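# Place bench rod across salt-spray cabinet rails

## Task

Pick up the white rod resting on the bench and set it crosswise over the chamber of the salt-spray cabinet, next to the two rods already there, so that each end sits in a notch of the rails. The fog collector must stay upright. Release the rod at the end.

## Robot and tools

Robot: two six-joint arms, left_arm and right_arm, each with a parallel gripper. Everything is reported in one shared scene frame. The origin is on the table top midway between the arms, +x points out over the table, +z points up, and left_arm sits on the +y side. The arm names do not describe which side of a camera image they appear on.

Tools.
execute_actions takes "actions", a list holding at most one item, plus an optional boolean "pictures" (images are included by default). An empty list sends nothing and just returns the state. An item with "rows" is a motion: "rows" holds 1 to 15 rows, and "steps" (1 to 15, default 15) sets how many control steps of 1/30 s it runs. Each row is used for one step, and the final row repeats if there are fewer rows than steps. An item with only "steps" (up to 300) is a wait that returns once that many steps have passed since the previous result, with your reply time counted in. A call that is refused sends nothing to the robot.

Row layout: a single list of 14 numbers, each in [-1, 1], always covering both arms. First come left_arm's waist, shoulder, elbow, wrist pitch, wrist yaw, wrist roll and gripper opening, then the same seven for right_arm. The six joint values are offsets, not poses. They are scaled so 1.0 equals 1.202 rad (waist), 1.258 (shoulder), 1.238 (elbow), 2.073 (wrist pitch) and 2.022 (wrist yaw and wrist roll). They are counted from the joint angles shown in the latest result that lists them, not from the previous row. Before any result in the scene has shown them, and for any later call within one reply, they are counted from wherever the arm is when the action begins. The gripper value is absolute: +1 fully open, -1 closed.

Joint ranges per arm (rad): waist -2.618 to 3.054, shoulder 0 to 3.142, elbow 0 to 3.142, wrist pitch -1.571 to 1.571, wrist yaw -1.571 to 1.571, wrist roll -2.094 to 2.094. A call is refused if it pushes a joint more than 0.036 rad beyond its range. The true end stop may differ from the listed one by up to 0.036 rad either way. Commands past it are clipped, and the result may then say "joint sent to its limit", possibly about an earlier action. Missing that message does not prove there is room left.

Motion limits: on every step, each joint's target is kept within a fixed lead of its measured angle. Those leads are 0.202 rad for the waist, 0.258 for the shoulder, 0.238 for the elbow, 0.573 for wrist pitch and 0.522 for wrist yaw and roll. If the targets would move a gripper more than 70 mm from where it is now, all of that arm's targets are scaled back. Large moves therefore take several actions.

Holding pose: zero offsets can let an arm sag a little more each time. To keep an arm still, the first call of a reply should send offsets that bring it back to the angles you want, and later calls should send zeros. Increase that correction if a joint keeps falling short. Sending zeros is not a pause, because it pulls the joints back to their reference angles. Between calls, and while you think, the arms keep heading for the last row you sent. They stop once everything has nearly stopped moving or a step is HELD.

zoom_image: "camera" is one of cam_high, cam_low (504x504), cam_left_wrist or cam_right_wrist (616x616). "region" is [x0, y0, x1, y1] in image pixels, with the origin at the top-left and at most 504 by 504. It returns a magnified view of that camera's latest image.

finished_scene: pass "scene" (an integer). The rod must be in place and stay there. Replying without any tool call also ends things.

Reading results. The state line gives, for each arm, end_effector_position (metres) and end_effector_quat_wxyz in the scene frame. The printed position may be off, more so at long reach. It marks the point between the finger pads, about 1 cm behind the tips. The fingers point along the gripper's +z axis and close along its y axis. Joint positions and Joint velocities list each arm's six joints (rad, rad/s) and then the pad gap (m, m/s; 0.094 m fully open). grip_measured is the finger opening on the same scale as the commanded opening. It may be off by about 1 mm, with a fixed error per gripper. "joint command not followed" means a clearance check changed or blocked joint targets, while the rest of the row still ran. HELD marks steps where all or part of your row was not sent. MOTOR HOT appears from 75 °C. At 90 °C the arm is halted for 10 s, and at 100 °C it goes limp and falls. Both are reported as OVER-TEMPERATURE FAULT.

Gripping: to hold the rod, command an opening around 0.03 below grip_measured for a firm hold, or less for a lighter one. Each pad exerts about 50 to 62 N, and very thin parts get less force. Loads heat the motors, so do not hang on to the rod longer than needed.

Avoid: dropping the rod or letting it slip, knocking anything off the table, tipping the fog collector, hard pushes or impacts, and arms colliding or pressing on each other, which can end the scene. Occasional brief tugs may act on the held rod or on loose items. Smooth, quick motion with little effort is preferred, and the simulation keeps running while you reply.

Each tool is called after ">>>" in YAML: its name, and indented under it one key for each argument.

## Session

>>> execute_actions:
  actions: []

Scene clock: 0.00 s of 4800.00 s.
left_arm: end_effector_position=(+0.3619, +0.5835, +0.2065) grip_measured=+1.000 end_effector_quat_wxyz=(+0.292, -0.268, +0.889, +0.229) | right_arm: end_effector_position=(+0.5496, -0.2290, +0.1218) grip_measured=+1.000 end_effector_quat_wxyz=(+0.468, +0.061, +0.855, +0.215)
Joint positions: left_arm=[ 0.606  1.554  1.343 -0.672 -0.354 -0.026  0.094] | right_arm=[ 0.347  1.838  1.037  0.307 -0.145  0.426  0.094]
Joint velocities: left_arm=[ 0.007 -0.027 -0.012 -0.022 -0.022  0.007  0.   ] | right_arm=[ 0.002  0.022 -0.002  0.007 -0.007  0.007  0.   ]
Motor temperatures (°C, as the motors report them): left_arm=[19 21 20 22 22 19] | right_arm=[21 21 22 22 21 21]

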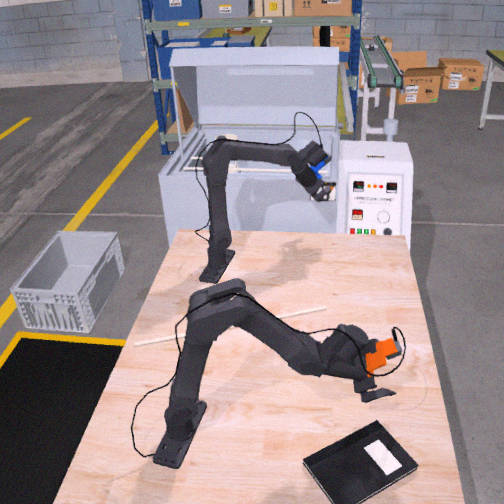

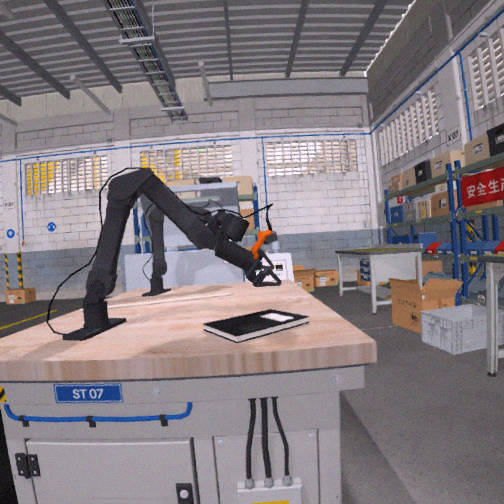

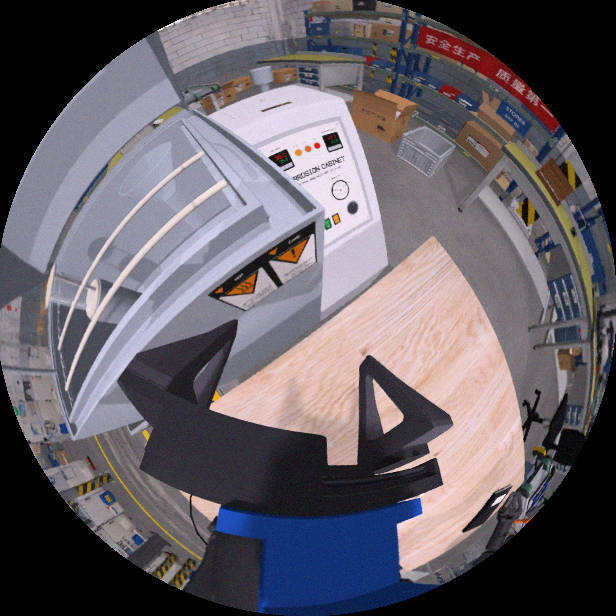

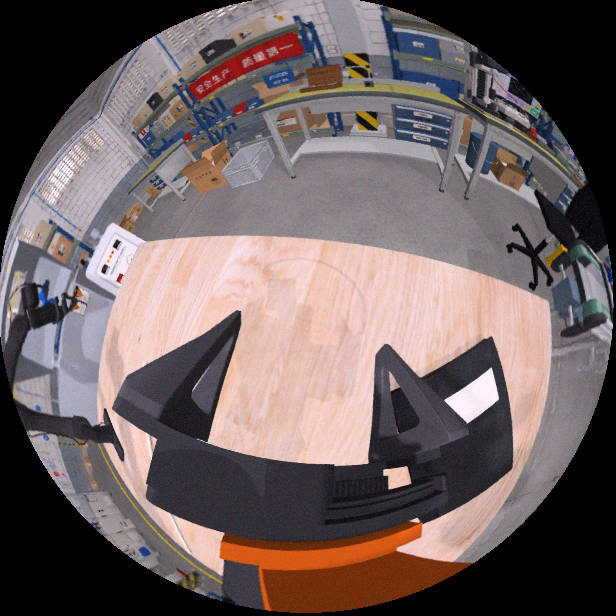

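>>> execute_actions:
  actions:
    - {"rows":[[0,-0.28,-0.115,-0.25,0.175,0.013,1,-0.2,-0.7,-0.2,-0.3,0,0,1]]}
  pictures: false

>>> execute_actions:
  actions:
    - {"steps":25}
  pictures: false

>>> execute_actions:
  actions:
    - {"rows":[[0.4,0,0,0,0,0,1,-0.8,-0.4,-0.3,0,0,0,1]]}
  pictures: false

>>> execute_actions:
  actions:
    - {"steps":30}

Scene clock: 3.17 s of 4800.00 s.
left_arm: end_effector_position=(+0.2528, +0.4703, +0.2053) grip_measured=+1.000 end_effector_quat_wxyz=(+0.211, -0.217, +0.951, +0.057) | right_arm: end_effector_position=(+0.3916, -0.3495, +0.2473) grip_measured=+1.000 end_effector_quat_wxyz=(+0.517, +0.164, +0.826, +0.156)
Joint positions: left_arm=[ 0.607  1.193  1.217 -1.154 -0.024 -0.01   0.094] | right_arm=[ 0.098  0.969  0.788 -0.253 -0.137  0.426  0.094]
Joint velocities: left_arm=[-0.017 -0.007 -0.027 -0.125  0.183  0.066  0.   ] | right_arm=[ 0.012 -1.062  0.208  0.066  0.037 -0.022  0.   ]
Motor temperatures (°C, as the motors report them): left_arm=[19 21 20 22 22 19] | right_arm=[21 22 22 22 21 21]
Steps of this call (steps 1 to 80: nothing new was sent; steps 81 to 95: all 15 steps of this action). Readings (joint positions):
81: left_arm=[0.607 1.540 1.334 -0.692 -0.325 -0.025] | right_arm=[0.340 1.825 1.024 0.285 -0.148 0.426]
82: left_arm=[0.607 1.510 1.312 -0.736 -0.287 -0.023] | right_arm=[0.324 1.794 0.994 0.244 -0.151 0.426]
84: left_arm=[0.607 1.423 1.263 -0.841 -0.219 -0.021] | right_arm=[0.267 1.720 0.926 0.142 -0.151 0.426]
88: left_arm=[0.607 1.237 1.222 -1.042 -0.099 -0.014] | right_arm=[0.125 1.491 0.806 -0.110 -0.144 0.426]
95: the state above

Scene clock: 4.00 s of 4800.00 s.
left_arm: end_effector_position=(+0.2494, +0.4650, +0.2026) grip_measured=+1.000 end_effector_quat_wxyz=(+0.202, -0.215, +0.954, +0.046) | right_arm: end_effector_position=(+0.3845, -0.3490, +0.2482) grip_measured=+1.000 end_effector_quat_wxyz=(+0.510, +0.165, +0.830, +0.155)
Joint positions: left_arm=[ 0.607  1.193  1.217 -1.177 -0.006 -0.009  0.094] | right_arm=[ 0.098  0.947  0.798 -0.301 -0.138  0.426  0.094]
Joint velocities: left_arm=[ 0.002 -0.007 -0.007  0.037 -0.007 -0.022  0.   ] | right_arm=[ 0.002 -0.012 -0.007  0.007 -0.007 -0.007  0.   ]
Motor temperatures (°C, as the motors report them): left_arm=[19 21 20 22 22 19] | right_arm=[21 22 22 22 21 21]
Steps of this call (steps 1 to 25: the robot went on to your last target). Readings (joint positions):
1: left_arm=[0.607 1.193 1.217 -1.160 -0.020 -0.010] | right_arm=[0.098 0.944 0.794 -0.251 -0.137 0.426]
2: left_arm=[0.607 1.193 1.217 -1.165 -0.017 -0.010] | right_arm=[0.098 0.935 0.797 -0.250 -0.138 0.426]
4: left_arm=[0.607 1.193 1.217 -1.169 -0.013 -0.010] | right_arm=[0.098 0.939 0.798 -0.262 -0.138 0.426]
8: left_arm=[0.607 1.193 1.217 -1.174 -0.008 -0.009] | right_arm=[0.098 0.947 0.798 -0.290 -0.138 0.426]
25: the state above

Scene clock: 4.50 s of 4800.00 s.
left_arm: end_effector_position=(+0.1695, +0.5651, +0.2031) grip_measured=+1.000 end_effector_quat_wxyz=(+0.186, -0.435, +0.876, +0.096) | right_arm: end_effector_position=(+0.2060, -0.5653, +0.2023) grip_measured=+1.000 end_effector_quat_wxyz=(+0.565, +0.507, +0.642, -0.113)
Joint positions: left_arm=[ 1.087  1.193  1.217 -1.173 -0.011 -0.008  0.094] | right_arm=[-0.852  0.46   0.421 -0.308 -0.13   0.425  0.094]
Joint velocities: left_arm=[-0.002 -0.017 -0.012 -0.022  0.022 -0.095  0.   ] | right_arm=[-0.286 -0.007 -0.007 -0.095  0.007 -0.022  0.   ]
Motor temperatures (°C, as the motors report them): left_arm=[19 21 20 22 22 19] | right_arm=[21 22 22 23 21 21]
Steps of this call (steps 1 to 15: all 15 steps of this action). Readings (joint positions):
1: left_arm=[0.638 1.193 1.217 -1.177 0.011 -0.007] | right_arm=[0.071 0.919 0.762 -0.271 -0.151 0.425]
2: left_arm=[0.702 1.193 1.217 -1.177 0.016 -0.007] | right_arm=[0.013 0.854 0.697 -0.257 -0.152 0.425]
4: left_arm=[0.853 1.193 1.217 -1.174 0.011 -0.007] | right_arm=[-0.125 0.691 0.554 -0.261 -0.147 0.425]
8: left_arm=[1.076 1.193 1.217 -1.173 -0.011 -0.008] | right_arm=[-0.432 0.466 0.421 -0.318 -0.139 0.425]
15: the state above

Scene clock: 5.50 s of 4800.00 s.
left_arm: end_effector_position=(+0.1695, +0.5651, +0.2031) grip_measured=+1.000 end_effector_quat_wxyz=(+0.186, -0.435, +0.876, +0.096) | right_arm: end_effector_position=(+0.2050, -0.5661, +0.2023) grip_measured=+1.000 end_effector_quat_wxyz=(+0.564, +0.508, +0.640, -0.114)
Joint positions: left_arm=[ 1.087  1.193  1.217 -1.173 -0.011 -0.008  0.094] | right_arm=[-0.857  0.46   0.421 -0.308 -0.13   0.425  0.094]
Joint velocities: left_arm=[ 0.012 -0.012  0.012 -0.007  0.007 -0.066  0.   ] | right_arm=[-0.012 -0.012  0.012  0.022 -0.081  0.066  0.   ]
Motor temperatures (°C, as the motors report them): left_arm=[19 21 20 22 22 19] | right_arm=[21 22 22 23 21 21]
Steps of this call (steps 1 to 15: the robot went on to your last target; steps 16 to 30: nothing new was sent). Readings (joint positions):
1: left_arm=[1.087 1.193 1.217 -1.173 -0.011 -0.008] | right_arm=[-0.857 0.460 0.421 -0.308 -0.130 0.425]
2: left_arm=[1.087 1.193 1.217 -1.173 -0.011 -0.008] | right_arm=[-0.857 0.460 0.421 -0.308 -0.130 0.425]
4: left_arm=[1.087 1.193 1.217 -1.173 -0.011 -0.008] | right_arm=[-0.857 0.460 0.421 -0.308 -0.130 0.425]
8: left_arm=[1.087 1.193 1.217 -1.173 -0.011 -0.008] | right_arm=[-0.857 0.460 0.421 -0.308 -0.130 0.425]
30: the state above
All arms were judged still, so your last target was given up. Only a new action makes them travel on or press farther. Fingers that are still opening or closing keep moving.

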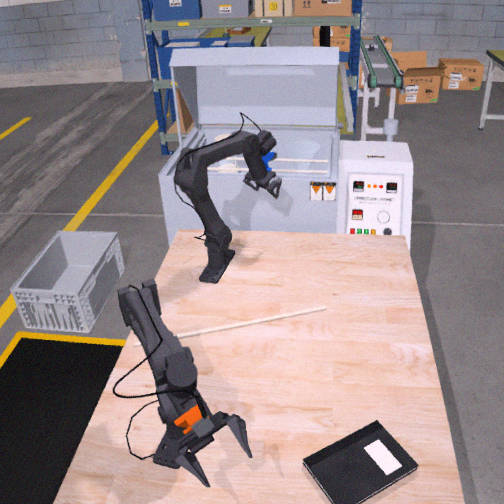

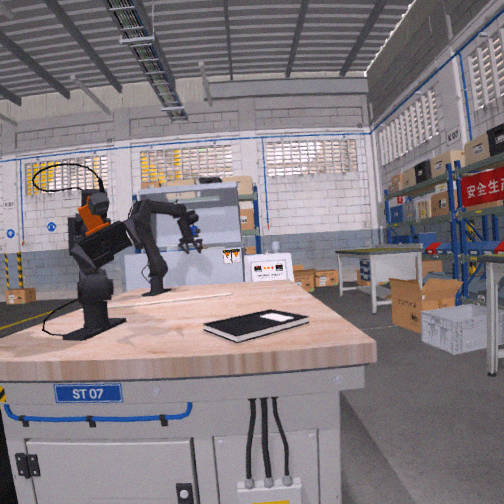

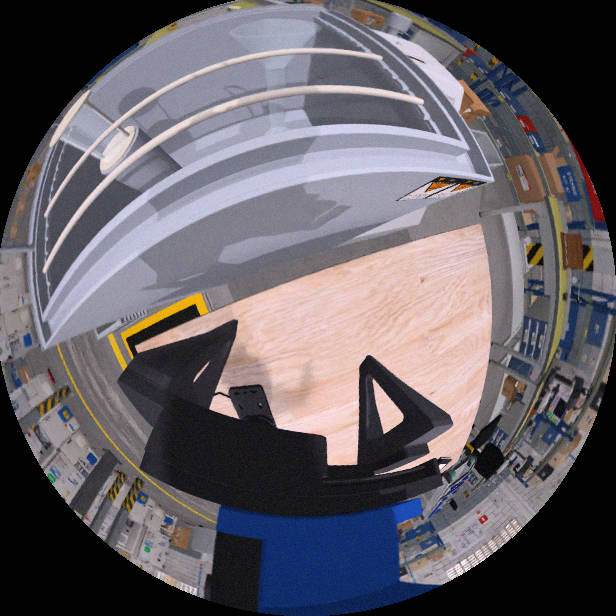

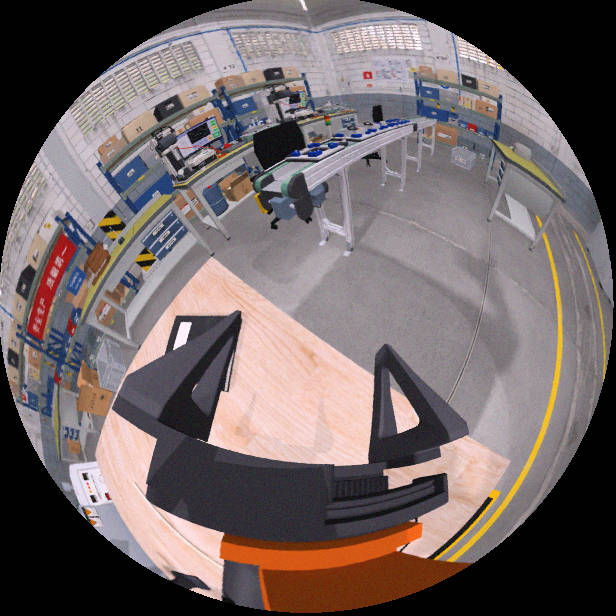

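>>> execute_actions:
  actions:
    - {"rows":[[-0.9,0,0.05,0,0,-0.4,1,0.6,-0.2,-0.15,0,0,0,1]]}
  pictures: false

>>> execute_actions:
  actions:
    - {"rows":[[-0.87,0.2,0,-0.013,0,0.4,1,0,0,0,0,0,0,1]]}
  pictures: false

>>> execute_actions:
  actions:
    - {"rows":[[0,0.16,0,0,0,0,1,0,0,0,0,0,0,1]]}

Scene clock: 9.30 s of 4800.00 s.
left_arm: end_effector_position=(+0.2818, +0.3153, +0.2170) grip_measured=+1.000 end_effector_quat_wxyz=(+0.208, -0.306, +0.923, -0.103) | right_arm: end_effector_position=(+0.2842, -0.4032, +0.1668) grip_measured=+1.000 end_effector_quat_wxyz=(+0.587, +0.246, +0.766, +0.093)
Joint positions: left_arm=[ 0.042  1.194  1.254 -1.161  0.003 -0.774  0.094] | right_arm=[-0.143  0.227  0.235 -0.31  -0.134  0.426  0.094]
Joint velocities: left_arm=[-1.101 -0.022  0.002 -0.066  0.183 -0.227  0.   ] | right_arm=[-0.002 -0.002 -0.002 -0.007 -0.037  0.022  0.   ]
Motor temperatures (°C, as the motors report them): left_arm=[19 21 21 22 22 19] | right_arm=[21 22 23 23 21 21]
Steps of this call (steps 1 to 90: nothing new was sent; then 0.30 s passed at rest; steps 91 to 105: all 15 steps of this action). Readings (joint positions):
91: left_arm=[1.055 1.193 1.221 -1.174 -0.026 -0.095] | right_arm=[-0.823 0.426 0.392 -0.285 -0.116 0.426]
92: left_arm=[0.990 1.194 1.228 -1.174 -0.030 -0.196] | right_arm=[-0.752 0.350 0.342 -0.276 -0.116 0.426]
94: left_arm=[0.839 1.194 1.245 -1.170 -0.024 -0.396] | right_arm=[-0.600 0.242 0.267 -0.291 -0.121 0.426]
98: left_arm=[0.536 1.194 1.254 -1.161 -0.015 -0.642] | right_arm=[-0.296 0.227 0.235 -0.311 -0.125 0.426]
105: the state above

Scene clock: 9.80 s of 4800.00 s.
left_arm: end_effector_position=(+0.1259, +0.0829, +0.1421) grip_measured=+1.000 end_effector_quat_wxyz=(+0.075, +0.538, +0.837, -0.058) | right_arm: end_effector_position=(+0.2842, -0.4032, +0.1668) grip_measured=+1.000 end_effector_quat_wxyz=(+0.587, +0.246, +0.766, +0.093)
Joint positions: left_arm=[-0.978  1.474  1.252 -1.16   0.014 -0.011  0.094] | right_arm=[-0.143  0.227  0.235 -0.31  -0.134  0.426  0.094]
Joint velocities: left_arm=[-1.219 -0.046  0.007 -0.007  0.315  0.374  0.   ] | right_arm=[-0.007 -0.017  0.007  0.022  0.037  0.037  0.   ]
Motor temperatures (°C, as the motors report them): left_arm=[19 21 21 22 22 19] | right_arm=[21 22 23 23 21 21]
Steps of this call (steps 1 to 15: all 15 steps of this action). Readings (joint positions):
1: left_arm=[-0.004 1.215 1.259 -1.171 -0.002 -0.709] | right_arm=[-0.143 0.227 0.235 -0.310 -0.134 0.426]
2: left_arm=[-0.061 1.254 1.266 -1.173 -0.004 -0.625] | right_arm=[-0.143 0.227 0.235 -0.310 -0.134 0.426]
4: left_arm=[-0.190 1.362 1.267 -1.166 -0.007 -0.437] | right_arm=[-0.143 0.227 0.235 -0.310 -0.134 0.426]
8: left_arm=[-0.478 1.487 1.255 -1.159 -0.002 -0.163] | right_arm=[-0.143 0.227 0.235 -0.310 -0.134 0.426]
15: the state above

Scene clock: 10.30 s of 4800.00 s.
left_arm: end_effector_position=(+0.1219, +0.0828, +0.0813) grip_measured=+1.000 end_effector_quat_wxyz=(-0.019, +0.544, +0.839, -0.001) | right_arm: end_effector_position=(+0.2842, -0.4032, +0.1668) grip_measured=+1.000 end_effector_quat_wxyz=(+0.587, +0.246, +0.766, +0.093)
Joint positions: left_arm=[-0.984  1.695  1.251 -1.158  0.023 -0.008  0.094] | right_arm=[-0.143  0.227  0.235 -0.31  -0.134  0.426  0.094]
Joint velocities: left_arm=[-0.002  0.002 -0.002  0.007  0.051 -0.066  0.   ] | right_arm=[-0.012 -0.007 -0.007 -0.022 -0.081 -0.022  0.   ]
Motor temperatures (°C, as the motors report them): left_arm=[19 21 21 22 22 19] | right_arm=[21 22 23 23 21 21]
Steps of this call (steps 1 to 15: all 15 steps of this action). Readings (joint positions):
1: left_arm=[-1.004 1.494 1.257 -1.166 0.024 -0.008] | right_arm=[-0.143 0.227 0.235 -0.310 -0.134 0.426]
2: left_arm=[-1.009 1.528 1.264 -1.166 0.029 -0.008] | right_arm=[-0.143 0.227 0.235 -0.310 -0.134 0.426]
4: left_arm=[-0.997 1.619 1.264 -1.159 0.027 -0.008] | right_arm=[-0.143 0.227 0.235 -0.310 -0.134 0.426]
8: left_arm=[-0.984 1.701 1.251 -1.157 0.023 -0.008] | right_arm=[-0.143 0.227 0.235 -0.310 -0.134 0.426]
15: the state above

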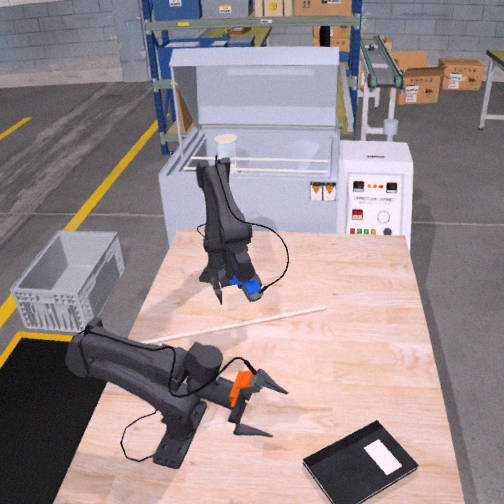

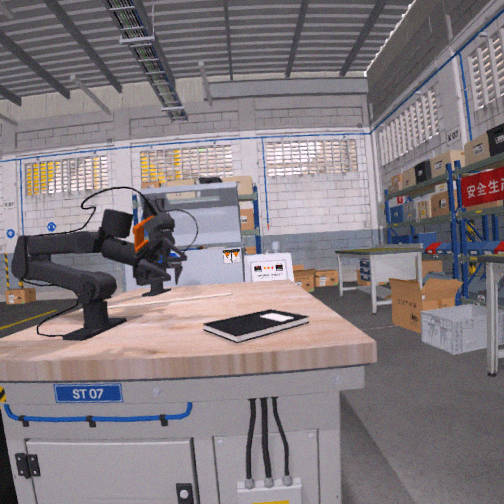

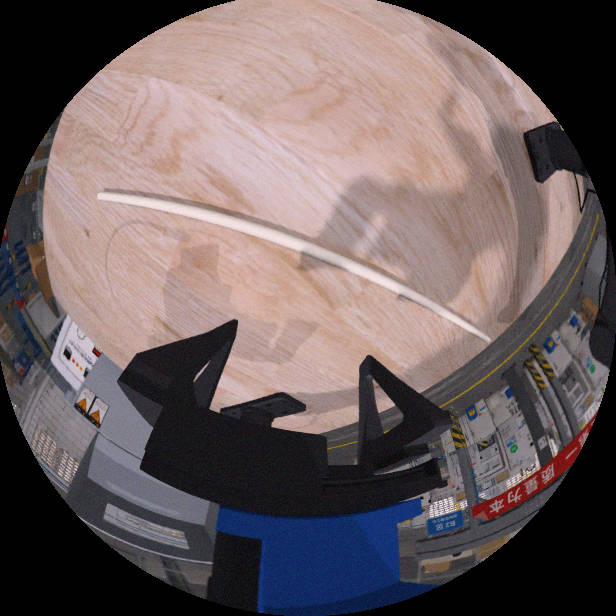

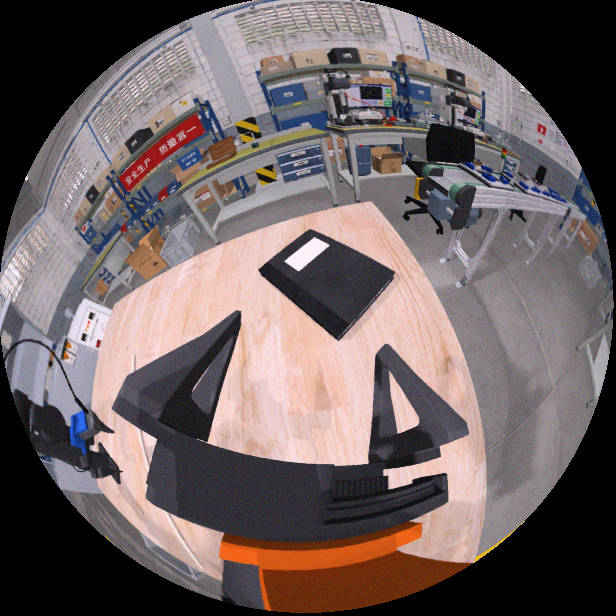

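>>> execute_actions:
  actions:
    - {"rows":[[0,0.04,0.06,0.01,0,-0.25,1,0,0,0,0,0,0,1],[0,0.04,0.06,0.01,0,-0.25,1,0,0,0,0,0,0,1],[0,0.08,0.1,0.02,0,-0.5,1,0,0,0,0,0,0,1],[0,0.08,0.1,0.02,0,-0.5,1,0,0,0,0,0,0,1],[0,0.15,0.145,0.03,-0.01,-0.77,1,0,0,0,0,0,0,1]]}
  pictures: false

>>> execute_actions:
  actions:
    - {"steps":15}

Scene clock: 12.23 s of 4800.00 s.
left_arm: end_effector_position=(+0.1438, +0.0344, +0.0616) grip_measured=+1.000 end_effector_quat_wxyz=(-0.010, -0.098, +0.995, +0.001) | right_arm: end_effector_position=(+0.2842, -0.4032, +0.1668) grip_measured=+1.000 end_effector_quat_wxyz=(+0.587, +0.246, +0.766, +0.093)
Joint positions: left_arm=[-0.984  1.887  1.408 -1.101  0.019 -1.357  0.094] | right_arm=[-0.143  0.227  0.235 -0.31  -0.134  0.426  0.094]
Joint velocities: left_arm=[ 0.017  0.012 -0.002 -0.066 -0.051 -1.385  0.   ] | right_arm=[-0.002  0.002  0.002  0.066  0.022  0.022  0.   ]
Motor temperatures (°C, as the motors report them): left_arm=[19 22 21 22 22 19] | right_arm=[21 22 23 24 21 21]
Steps of this call (steps 1 to 15: the robot went on to your last target; steps 16 to 43: nothing new was sent; steps 44 to 58: all 15 steps of this action). Readings (joint positions):
44: left_arm=[-0.984 1.700 1.259 -1.163 0.024 -0.089] | right_arm=[-0.143 0.227 0.235 -0.310 -0.134 0.426]
45: left_arm=[-0.984 1.711 1.273 -1.163 0.024 -0.173] | right_arm=[-0.143 0.227 0.235 -0.310 -0.134 0.426]
47: left_arm=[-0.984 1.748 1.319 -1.157 0.024 -0.370] | right_arm=[-0.143 0.227 0.235 -0.310 -0.134 0.426]
51: left_arm=[-0.984 1.859 1.407 -1.111 0.019 -0.768] | right_arm=[-0.143 0.227 0.235 -0.310 -0.134 0.426]
58: the state above

Scene clock: 12.73 s of 4800.00 s.
left_arm: end_effector_position=(+0.1439, +0.0343, +0.0616) grip_measured=+1.000 end_effector_quat_wxyz=(-0.010, -0.194, +0.981, +0.002) | right_arm: end_effector_position=(+0.2842, -0.4032, +0.1668) grip_measured=+1.000 end_effector_quat_wxyz=(+0.587, +0.246, +0.766, +0.093)
Joint positions: left_arm=[-0.984  1.887  1.408 -1.1    0.019 -1.55   0.094] | right_arm=[-0.143  0.227  0.235 -0.31  -0.134  0.426  0.094]
Joint velocities: left_arm=[-0.002 -0.007 -0.027  0.095 -0.066 -0.051  0.   ] | right_arm=[-0.012  0.002  0.002 -0.007 -0.037  0.037  0.   ]
Motor temperatures (°C, as the motors report them): left_arm=[19 22 21 22 22 19] | right_arm=[21 22 23 24 21 21]
Steps of this call (steps 1 to 15: the robot went on to your last target). Readings (joint positions):
1: left_arm=[-0.984 1.887 1.408 -1.101 0.019 -1.397] | right_arm=[-0.143 0.227 0.235 -0.310 -0.134 0.426]
2: left_arm=[-0.984 1.887 1.408 -1.100 0.019 -1.429] | right_arm=[-0.143 0.227 0.235 -0.310 -0.134 0.426]
4: left_arm=[-0.984 1.887 1.408 -1.100 0.019 -1.476] | right_arm=[-0.143 0.227 0.235 -0.310 -0.134 0.426]
8: left_arm=[-0.984 1.887 1.408 -1.100 0.019 -1.524] | right_arm=[-0.143 0.227 0.235 -0.310 -0.134 0.426]
15: the state above

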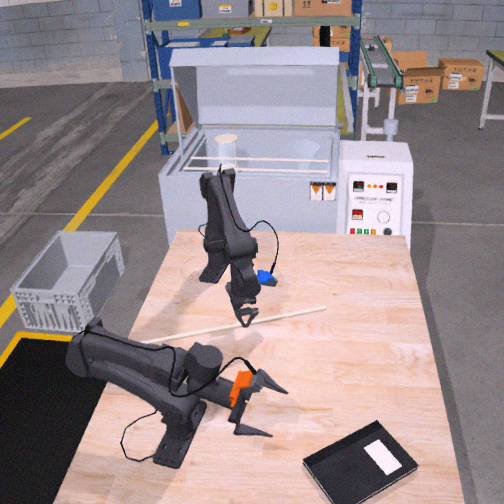

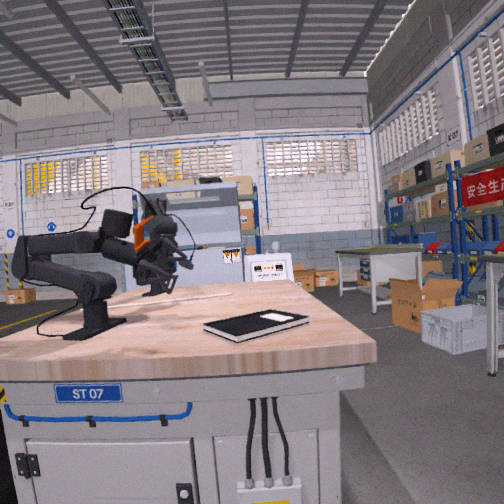

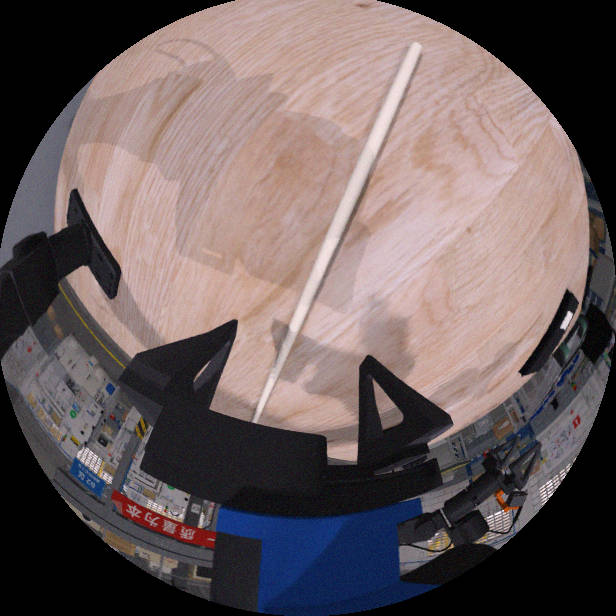

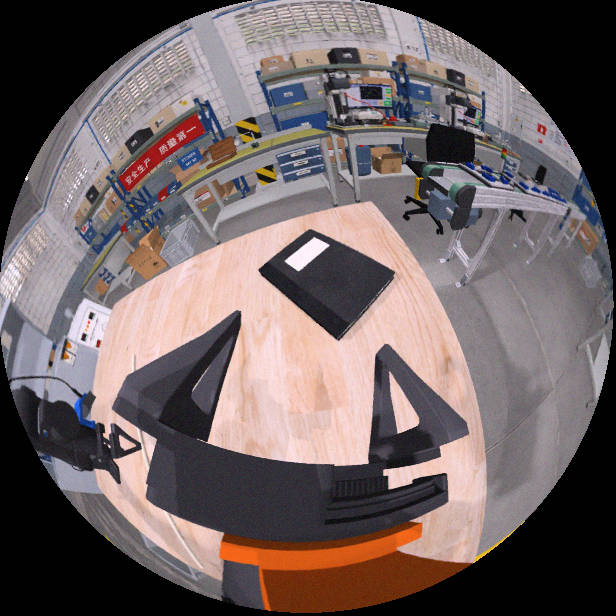

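>>> execute_actions:
  actions:
    - {"rows":[[-0.11,0,-0.02,0.015,-0.01,-0.015,0.4,0,0,0,0,0,0,1],[-0.11,0,-0.04,0.03,-0.01,-0.015,0.4,0,0,0,0,0,0,1],[-0.11,0,-0.06,0.04,-0.01,-0.015,0.4,0,0,0,0,0,0,1],[-0.11,0,-0.08,0.055,-0.01,-0.015,0.4,0,0,0,0,0,0,1],[-0.11,0,-0.1,0.07,-0.01,-0.015,0.4,0,0,0,0,0,0,1],[-0.11,0,-0.135,0.093,-0.01,-0.015,0.4,0,0,0,0,0,0,1]]}

Scene clock: 14.40 s of 4800.00 s.
left_arm: end_effector_position=(+0.0964, +0.0278, +0.0228) grip_measured=+0.403 end_effector_quat_wxyz=(-0.007, -0.135, +0.991, -0.003) | right_arm: end_effector_position=(+0.2842, -0.4032, +0.1668) grip_measured=+1.000 end_effector_quat_wxyz=(+0.587, +0.246, +0.766, +0.093)
Joint positions: left_arm=[-1.125  1.889  1.249 -0.928  0.014 -1.571  0.066] | right_arm=[-0.143  0.227  0.235 -0.31  -0.134  0.426  0.094]
Joint velocities: left_arm=[-0.007  0.007 -0.012  0.081 -0.051 -0.081 -0.   ] | right_arm=[-0.007 -0.017 -0.012 -0.051 -0.051  0.051  0.   ]
Motor temperatures (°C, as the motors report them): left_arm=[19 22 21 22 22 19] | right_arm=[21 22 23 24 21 21]
Steps of this call (steps 1 to 15: the robot went on to your last target; steps 16 to 35: nothing new was sent; steps 36 to 50: all 15 steps of this action). Readings (joint positions):
36: left_arm=[-0.997 1.887 1.408 -1.098 0.011 -1.559] | right_arm=[-0.143 0.227 0.235 -0.310 -0.134 0.426]
37: left_arm=[-1.021 1.887 1.404 -1.087 0.004 -1.562] | right_arm=[-0.143 0.227 0.235 -0.310 -0.134 0.426]
39: left_arm=[-1.083 1.887 1.378 -1.049 0.005 -1.565] | right_arm=[-0.143 0.227 0.235 -0.310 -0.134 0.426]
43: left_arm=[-1.131 1.888 1.276 -0.968 0.014 -1.568] | right_arm=[-0.143 0.227 0.235 -0.310 -0.134 0.426]
50: the state above

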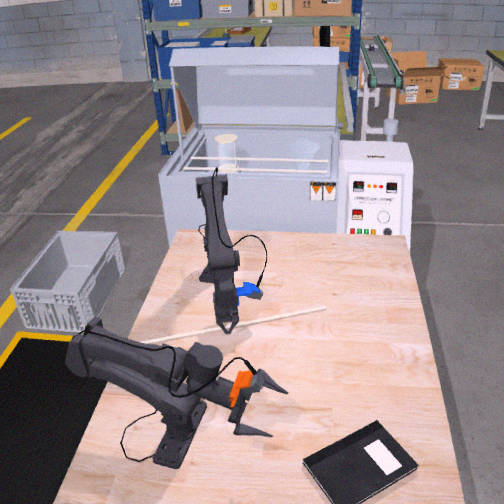

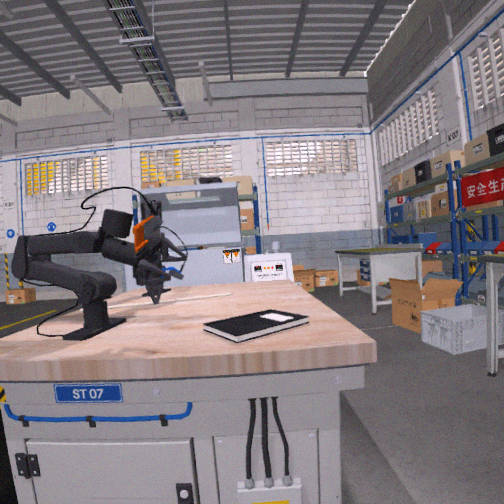

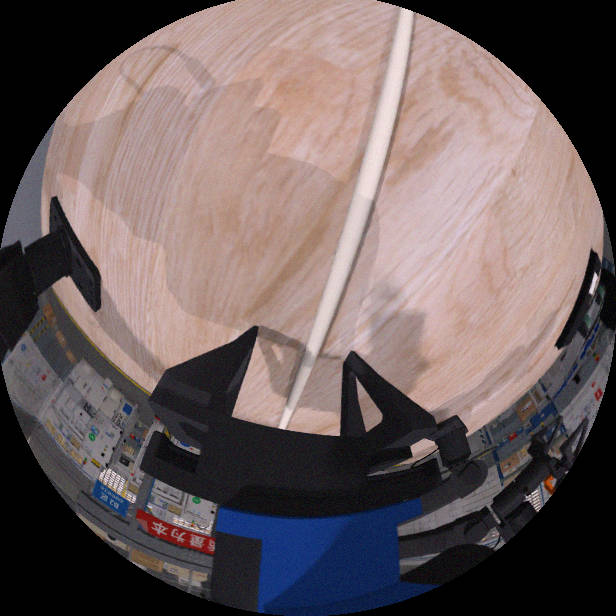

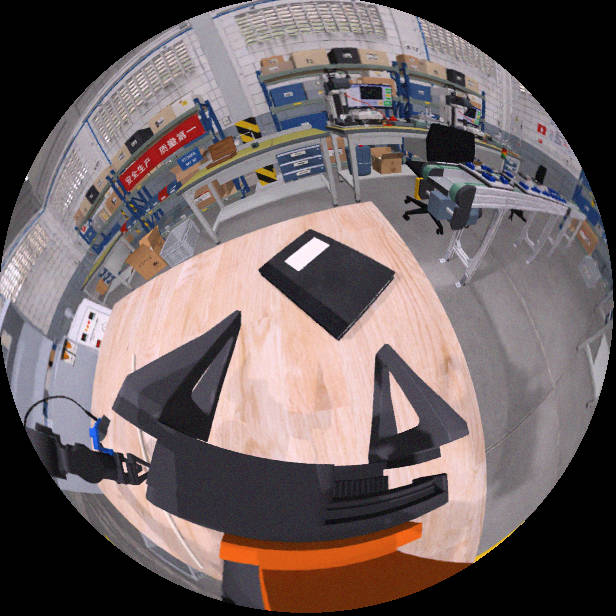

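Lower 9 mm, then close.

>>> execute_actions:
  actions:
    - {"rows":[[0,0.01,-0.022,0.02,0,0,0,0,0,0,0,0,0,1]],"steps":12}
  pictures: false

>>> execute_actions:
  actions:
    - {"rows":[[0,0,0,0,0,0,-0.4,0,0,0,0,0,0,1],[0,0,0,0,0,0,-0.4,0,0,0,0,0,0,1],[0,0,0,0,0,0,-0.6,0,0,0,0,0,0,1],[0,0,0,0,0,0,-0.6,0,0,0,0,0,0,1],[0,0,0,0,0,0,-0.7,0,0,0,0,0,0,1],[0,0,0,0,0,0,-0.7,0,0,0,0,0,0,1],[0,0,0,0,0,0,-0.85,0,0,0,0,0,0,1]]}

>>> zoom_image:
  camera: "cam_high"
  region: [150,110,360,220]

Scene clock: 15.50 s of 4800.00 s.
left_arm: end_effector_position=(+0.0986, +0.0189, +0.0230) grip_measured=+0.003 end_effector_quat_wxyz=(-0.005, -0.135, +0.991, -0.021) | right_arm: end_effector_position=(+0.2842, -0.4032, +0.1668) grip_measured=+1.000 end_effector_quat_wxyz=(+0.587, +0.246, +0.766, +0.093)
Joint positions: left_arm=[-1.125  1.889  1.249 -0.891  0.015 -1.571  0.047] | right_arm=[-0.143  0.227  0.235 -0.31  -0.134  0.426  0.094]
Joint velocities: left_arm=[-0.007  0.007 -0.012  0.081  0.007 -0.022  0.001] | right_arm=[-0.012 -0.002  0.012 -0.066 -0.066 -0.051  0.   ]
Motor temperatures (°C, as the motors report them): left_arm=[19 22 21 22 22 19] | right_arm=[21 22 23 24 21 21]
Steps of this call (steps 1 to 21: the robot went on to your last target; steps 22 to 33: all 12 steps of this action). Readings (joint positions):
22: left_arm=[-1.125 1.889 1.249 -0.909 0.014 -1.571] | right_arm=[-0.143 0.227 0.235 -0.310 -0.134 0.426]
23: left_arm=[-1.125 1.889 1.249 -0.906 0.014 -1.571] | right_arm=[-0.143 0.227 0.235 -0.310 -0.134 0.426]
25: left_arm=[-1.125 1.889 1.249 -0.899 0.014 -1.571] | right_arm=[-0.143 0.227 0.235 -0.310 -0.134 0.426]
29: left_arm=[-1.125 1.889 1.249 -0.893 0.015 -1.571] | right_arm=[-0.143 0.227 0.235 -0.310 -0.134 0.426]
33: the state above

Scene clock: 16.00 s of 4800.00 s.
left_arm: end_effector_position=(+0.0985, +0.0184, +0.0231) grip_measured=-0.822 end_effector_quat_wxyz=(-0.005, -0.135, +0.991, -0.022) | right_arm: end_effector_position=(+0.2842, -0.4032, +0.1668) grip_measured=+1.000 end_effector_quat_wxyz=(+0.587, +0.246, +0.766, +0.093)
Joint positions: left_arm=[-1.125  1.889  1.249 -0.889  0.017 -1.572  0.008] | right_arm=[-0.143  0.227  0.235 -0.31  -0.134  0.426  0.094]
Joint velocities: left_arm=[ 0.002  0.017  0.002  0.007 -0.037 -0.066 -0.002] | right_arm=[-0.002  0.017 -0.012 -0.066 -0.022 -0.051  0.   ]
Motor temperatures (°C, as the motors report them): left_arm=[19 22 21 22 22 19] | right_arm=[21 22 23 24 21 21]
Steps of this call (steps 1 to 15: all 15 steps of this action). Readings (joint positions):
1: left_arm=[-1.125 1.889 1.249 -0.891 0.015 -1.571] | right_arm=[-0.143 0.227 0.235 -0.310 -0.134 0.426]
2: left_arm=[-1.125 1.889 1.249 -0.891 0.016 -1.571] | right_arm=[-0.143 0.227 0.235 -0.310 -0.134 0.426]
4: left_arm=[-1.125 1.889 1.249 -0.891 0.016 -1.571] | right_arm=[-0.143 0.227 0.235 -0.310 -0.134 0.426]
8: left_arm=[-1.125 1.889 1.249 -0.889 0.016 -1.572] | right_arm=[-0.143 0.227 0.235 -0.310 -0.134 0.426]
15: the state above

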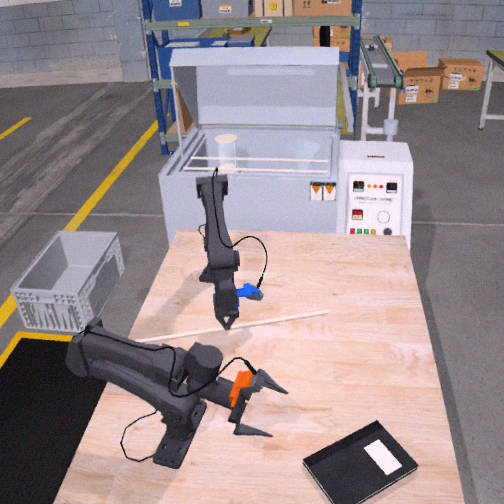

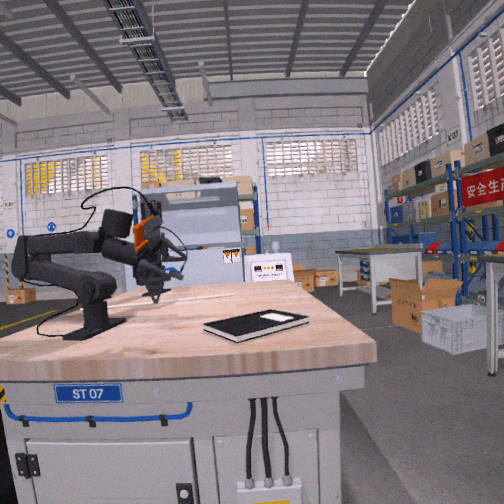

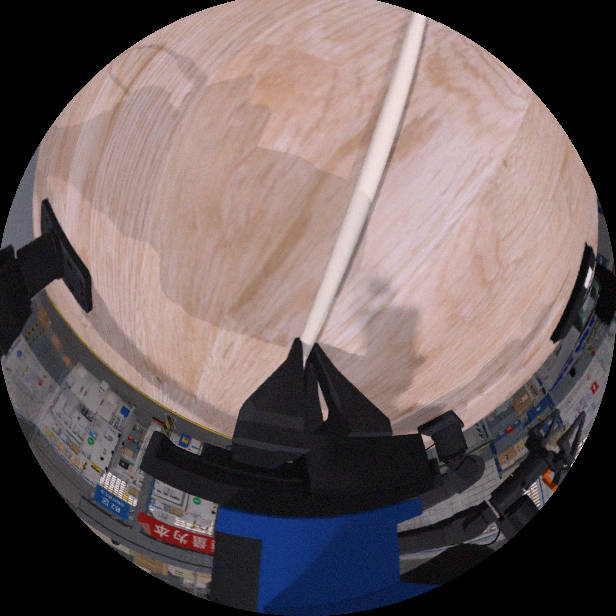

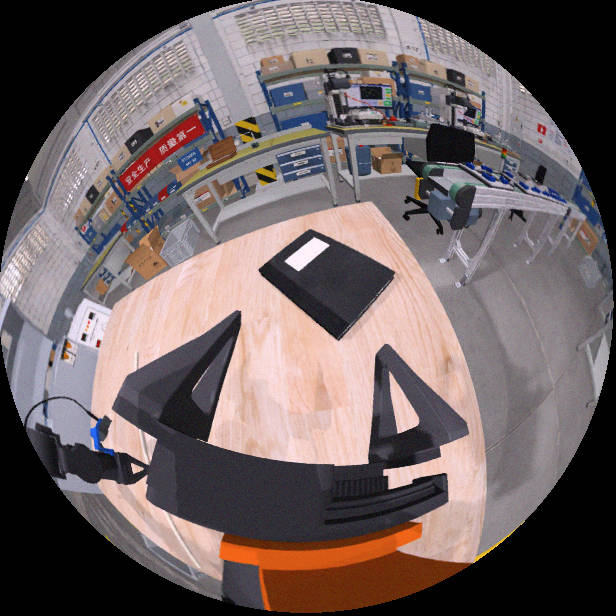

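Region (150, 110, 360, 220) of cam_high's 504x504 image, scaled by 2.400, with more detail than that image has; it fills the top 264 rows of this view, and the rest is white.

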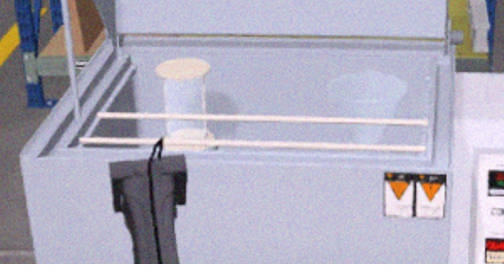

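>>> execute_actions:
  actions:
    - {"rows":[[0,0,0,0,0,0,-0.5,0,0,0,0,0,0,1],[0,0,0,0,0,0,-0.5,0,0,0,0,0,0,1],[0,0,0,0,0,0,-0.5,0,0,0,0,0,0,1],[0,0.03,-0.03,0.015,0,0,-0.5,0,0,0,0,0,0,1]]}
  pictures: false

>>> execute_actions:
  actions:
    - {"rows":[[0,0,0,0,0,0,-0.7,0,0,0,0,0,0,1],[0,0,0,0,0,0,-0.7,0,0,0,0,0,0,1],[0,0,0,0,0,0,-0.87,0,0,0,0,0,0,1]]}

Scene clock: 17.27 s of 4800.00 s.
left_arm: end_effector_position=(+0.0986, +0.0173, +0.0198) grip_measured=-0.503 end_effector_quat_wxyz=(-0.006, -0.135, +0.991, -0.023) | right_arm: end_effector_position=(+0.2842, -0.4032, +0.1668) grip_measured=+1.000 end_effector_quat_wxyz=(+0.587, +0.246, +0.766, +0.093)
Joint positions: left_arm=[-1.125  1.895  1.244 -0.875  0.018 -1.572  0.023] | right_arm=[-0.143  0.227  0.235 -0.31  -0.134  0.426  0.094]
Joint velocities: left_arm=[-0.002 -0.017 -0.012 -0.037 -0.007 -0.081  0.   ] | right_arm=[ 0.012 -0.002  0.002 -0.022  0.022 -0.022  0.   ]
Motor temperatures (°C, as the motors report them): left_arm=[19 23 21 22 22 19] | right_arm=[21 22 23 24 21 21]
Steps of this call (steps 1 to 15: the robot went on to your last target; steps 16 to 23: nothing new was sent; steps 24 to 38: all 15 steps of this action). Readings (joint positions):
24: left_arm=[-1.125 1.889 1.249 -0.889 0.017 -1.572] | right_arm=[-0.143 0.227 0.235 -0.310 -0.134 0.426]
25: left_arm=[-1.125 1.889 1.249 -0.889 0.017 -1.572] | right_arm=[-0.143 0.227 0.235 -0.310 -0.134 0.426]
27: left_arm=[-1.125 1.891 1.247 -0.885 0.018 -1.572] | right_arm=[-0.143 0.227 0.235 -0.310 -0.134 0.426]
31: left_arm=[-1.125 1.895 1.244 -0.875 0.018 -1.572] | right_arm=[-0.143 0.227 0.235 -0.310 -0.134 0.426]
38: the state above

Scene clock: 17.77 s of 4800.00 s.
left_arm: end_effector_position=(+0.0981, +0.0186, +0.0200) grip_measured=-0.826 end_effector_quat_wxyz=(-0.006, -0.135, +0.991, -0.021) | right_arm: end_effector_position=(+0.2842, -0.4032, +0.1668) grip_measured=+1.000 end_effector_quat_wxyz=(+0.587, +0.246, +0.766, +0.093)
Joint positions: left_arm=[-1.125  1.894  1.244 -0.881  0.018 -1.572  0.008] | right_arm=[-0.143  0.227  0.235 -0.31  -0.134  0.426  0.094]
Joint velocities: left_arm=[ 0.007 -0.007 -0.002  0.007 -0.007 -0.022 -0.001] | right_arm=[ 0.002 -0.012 -0.012 -0.051 -0.007 -0.007  0.   ]
Motor temperatures (°C, as the motors report them): left_arm=[19 23 21 22 22 19] | right_arm=[21 22 23 24 21 21]
Steps of this call (steps 1 to 15: all 15 steps of this action). Readings (joint positions):
1: left_arm=[-1.125 1.895 1.244 -0.878 0.018 -1.572] | right_arm=[-0.143 0.227 0.235 -0.310 -0.134 0.426]
2: left_arm=[-1.125 1.894 1.244 -0.881 0.018 -1.572] | right_arm=[-0.143 0.227 0.235 -0.310 -0.134 0.426]
4: left_arm=[-1.125 1.894 1.244 -0.881 0.018 -1.572] | right_arm=[-0.143 0.227 0.235 -0.310 -0.134 0.426]
8: left_arm=[-1.125 1.894 1.244 -0.881 0.018 -1.572] | right_arm=[-0.143 0.227 0.235 -0.310 -0.134 0.426]
15: the state above

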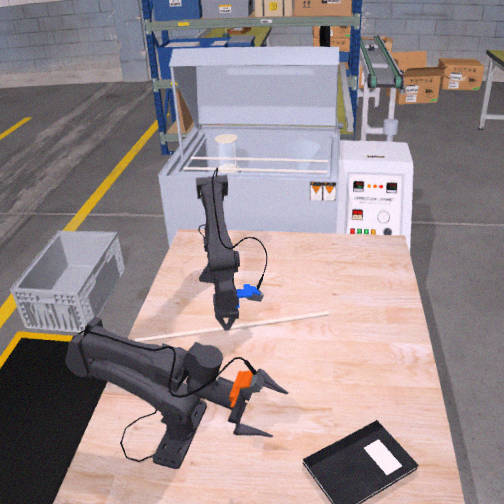

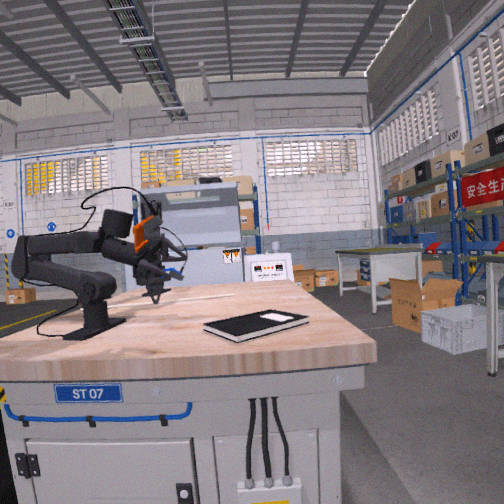

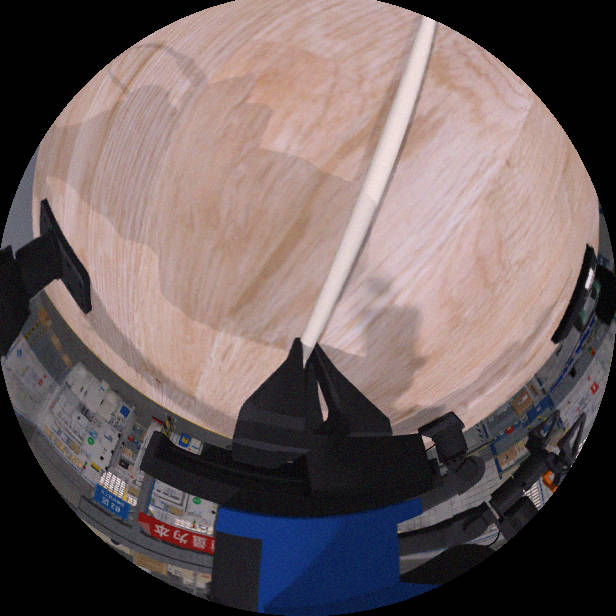

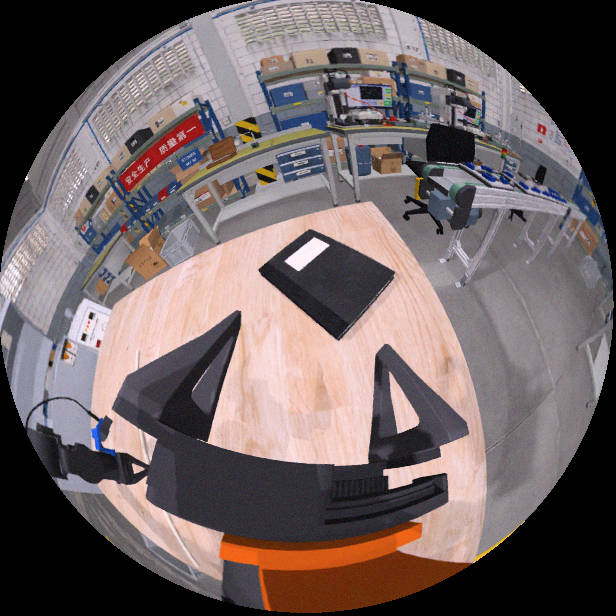

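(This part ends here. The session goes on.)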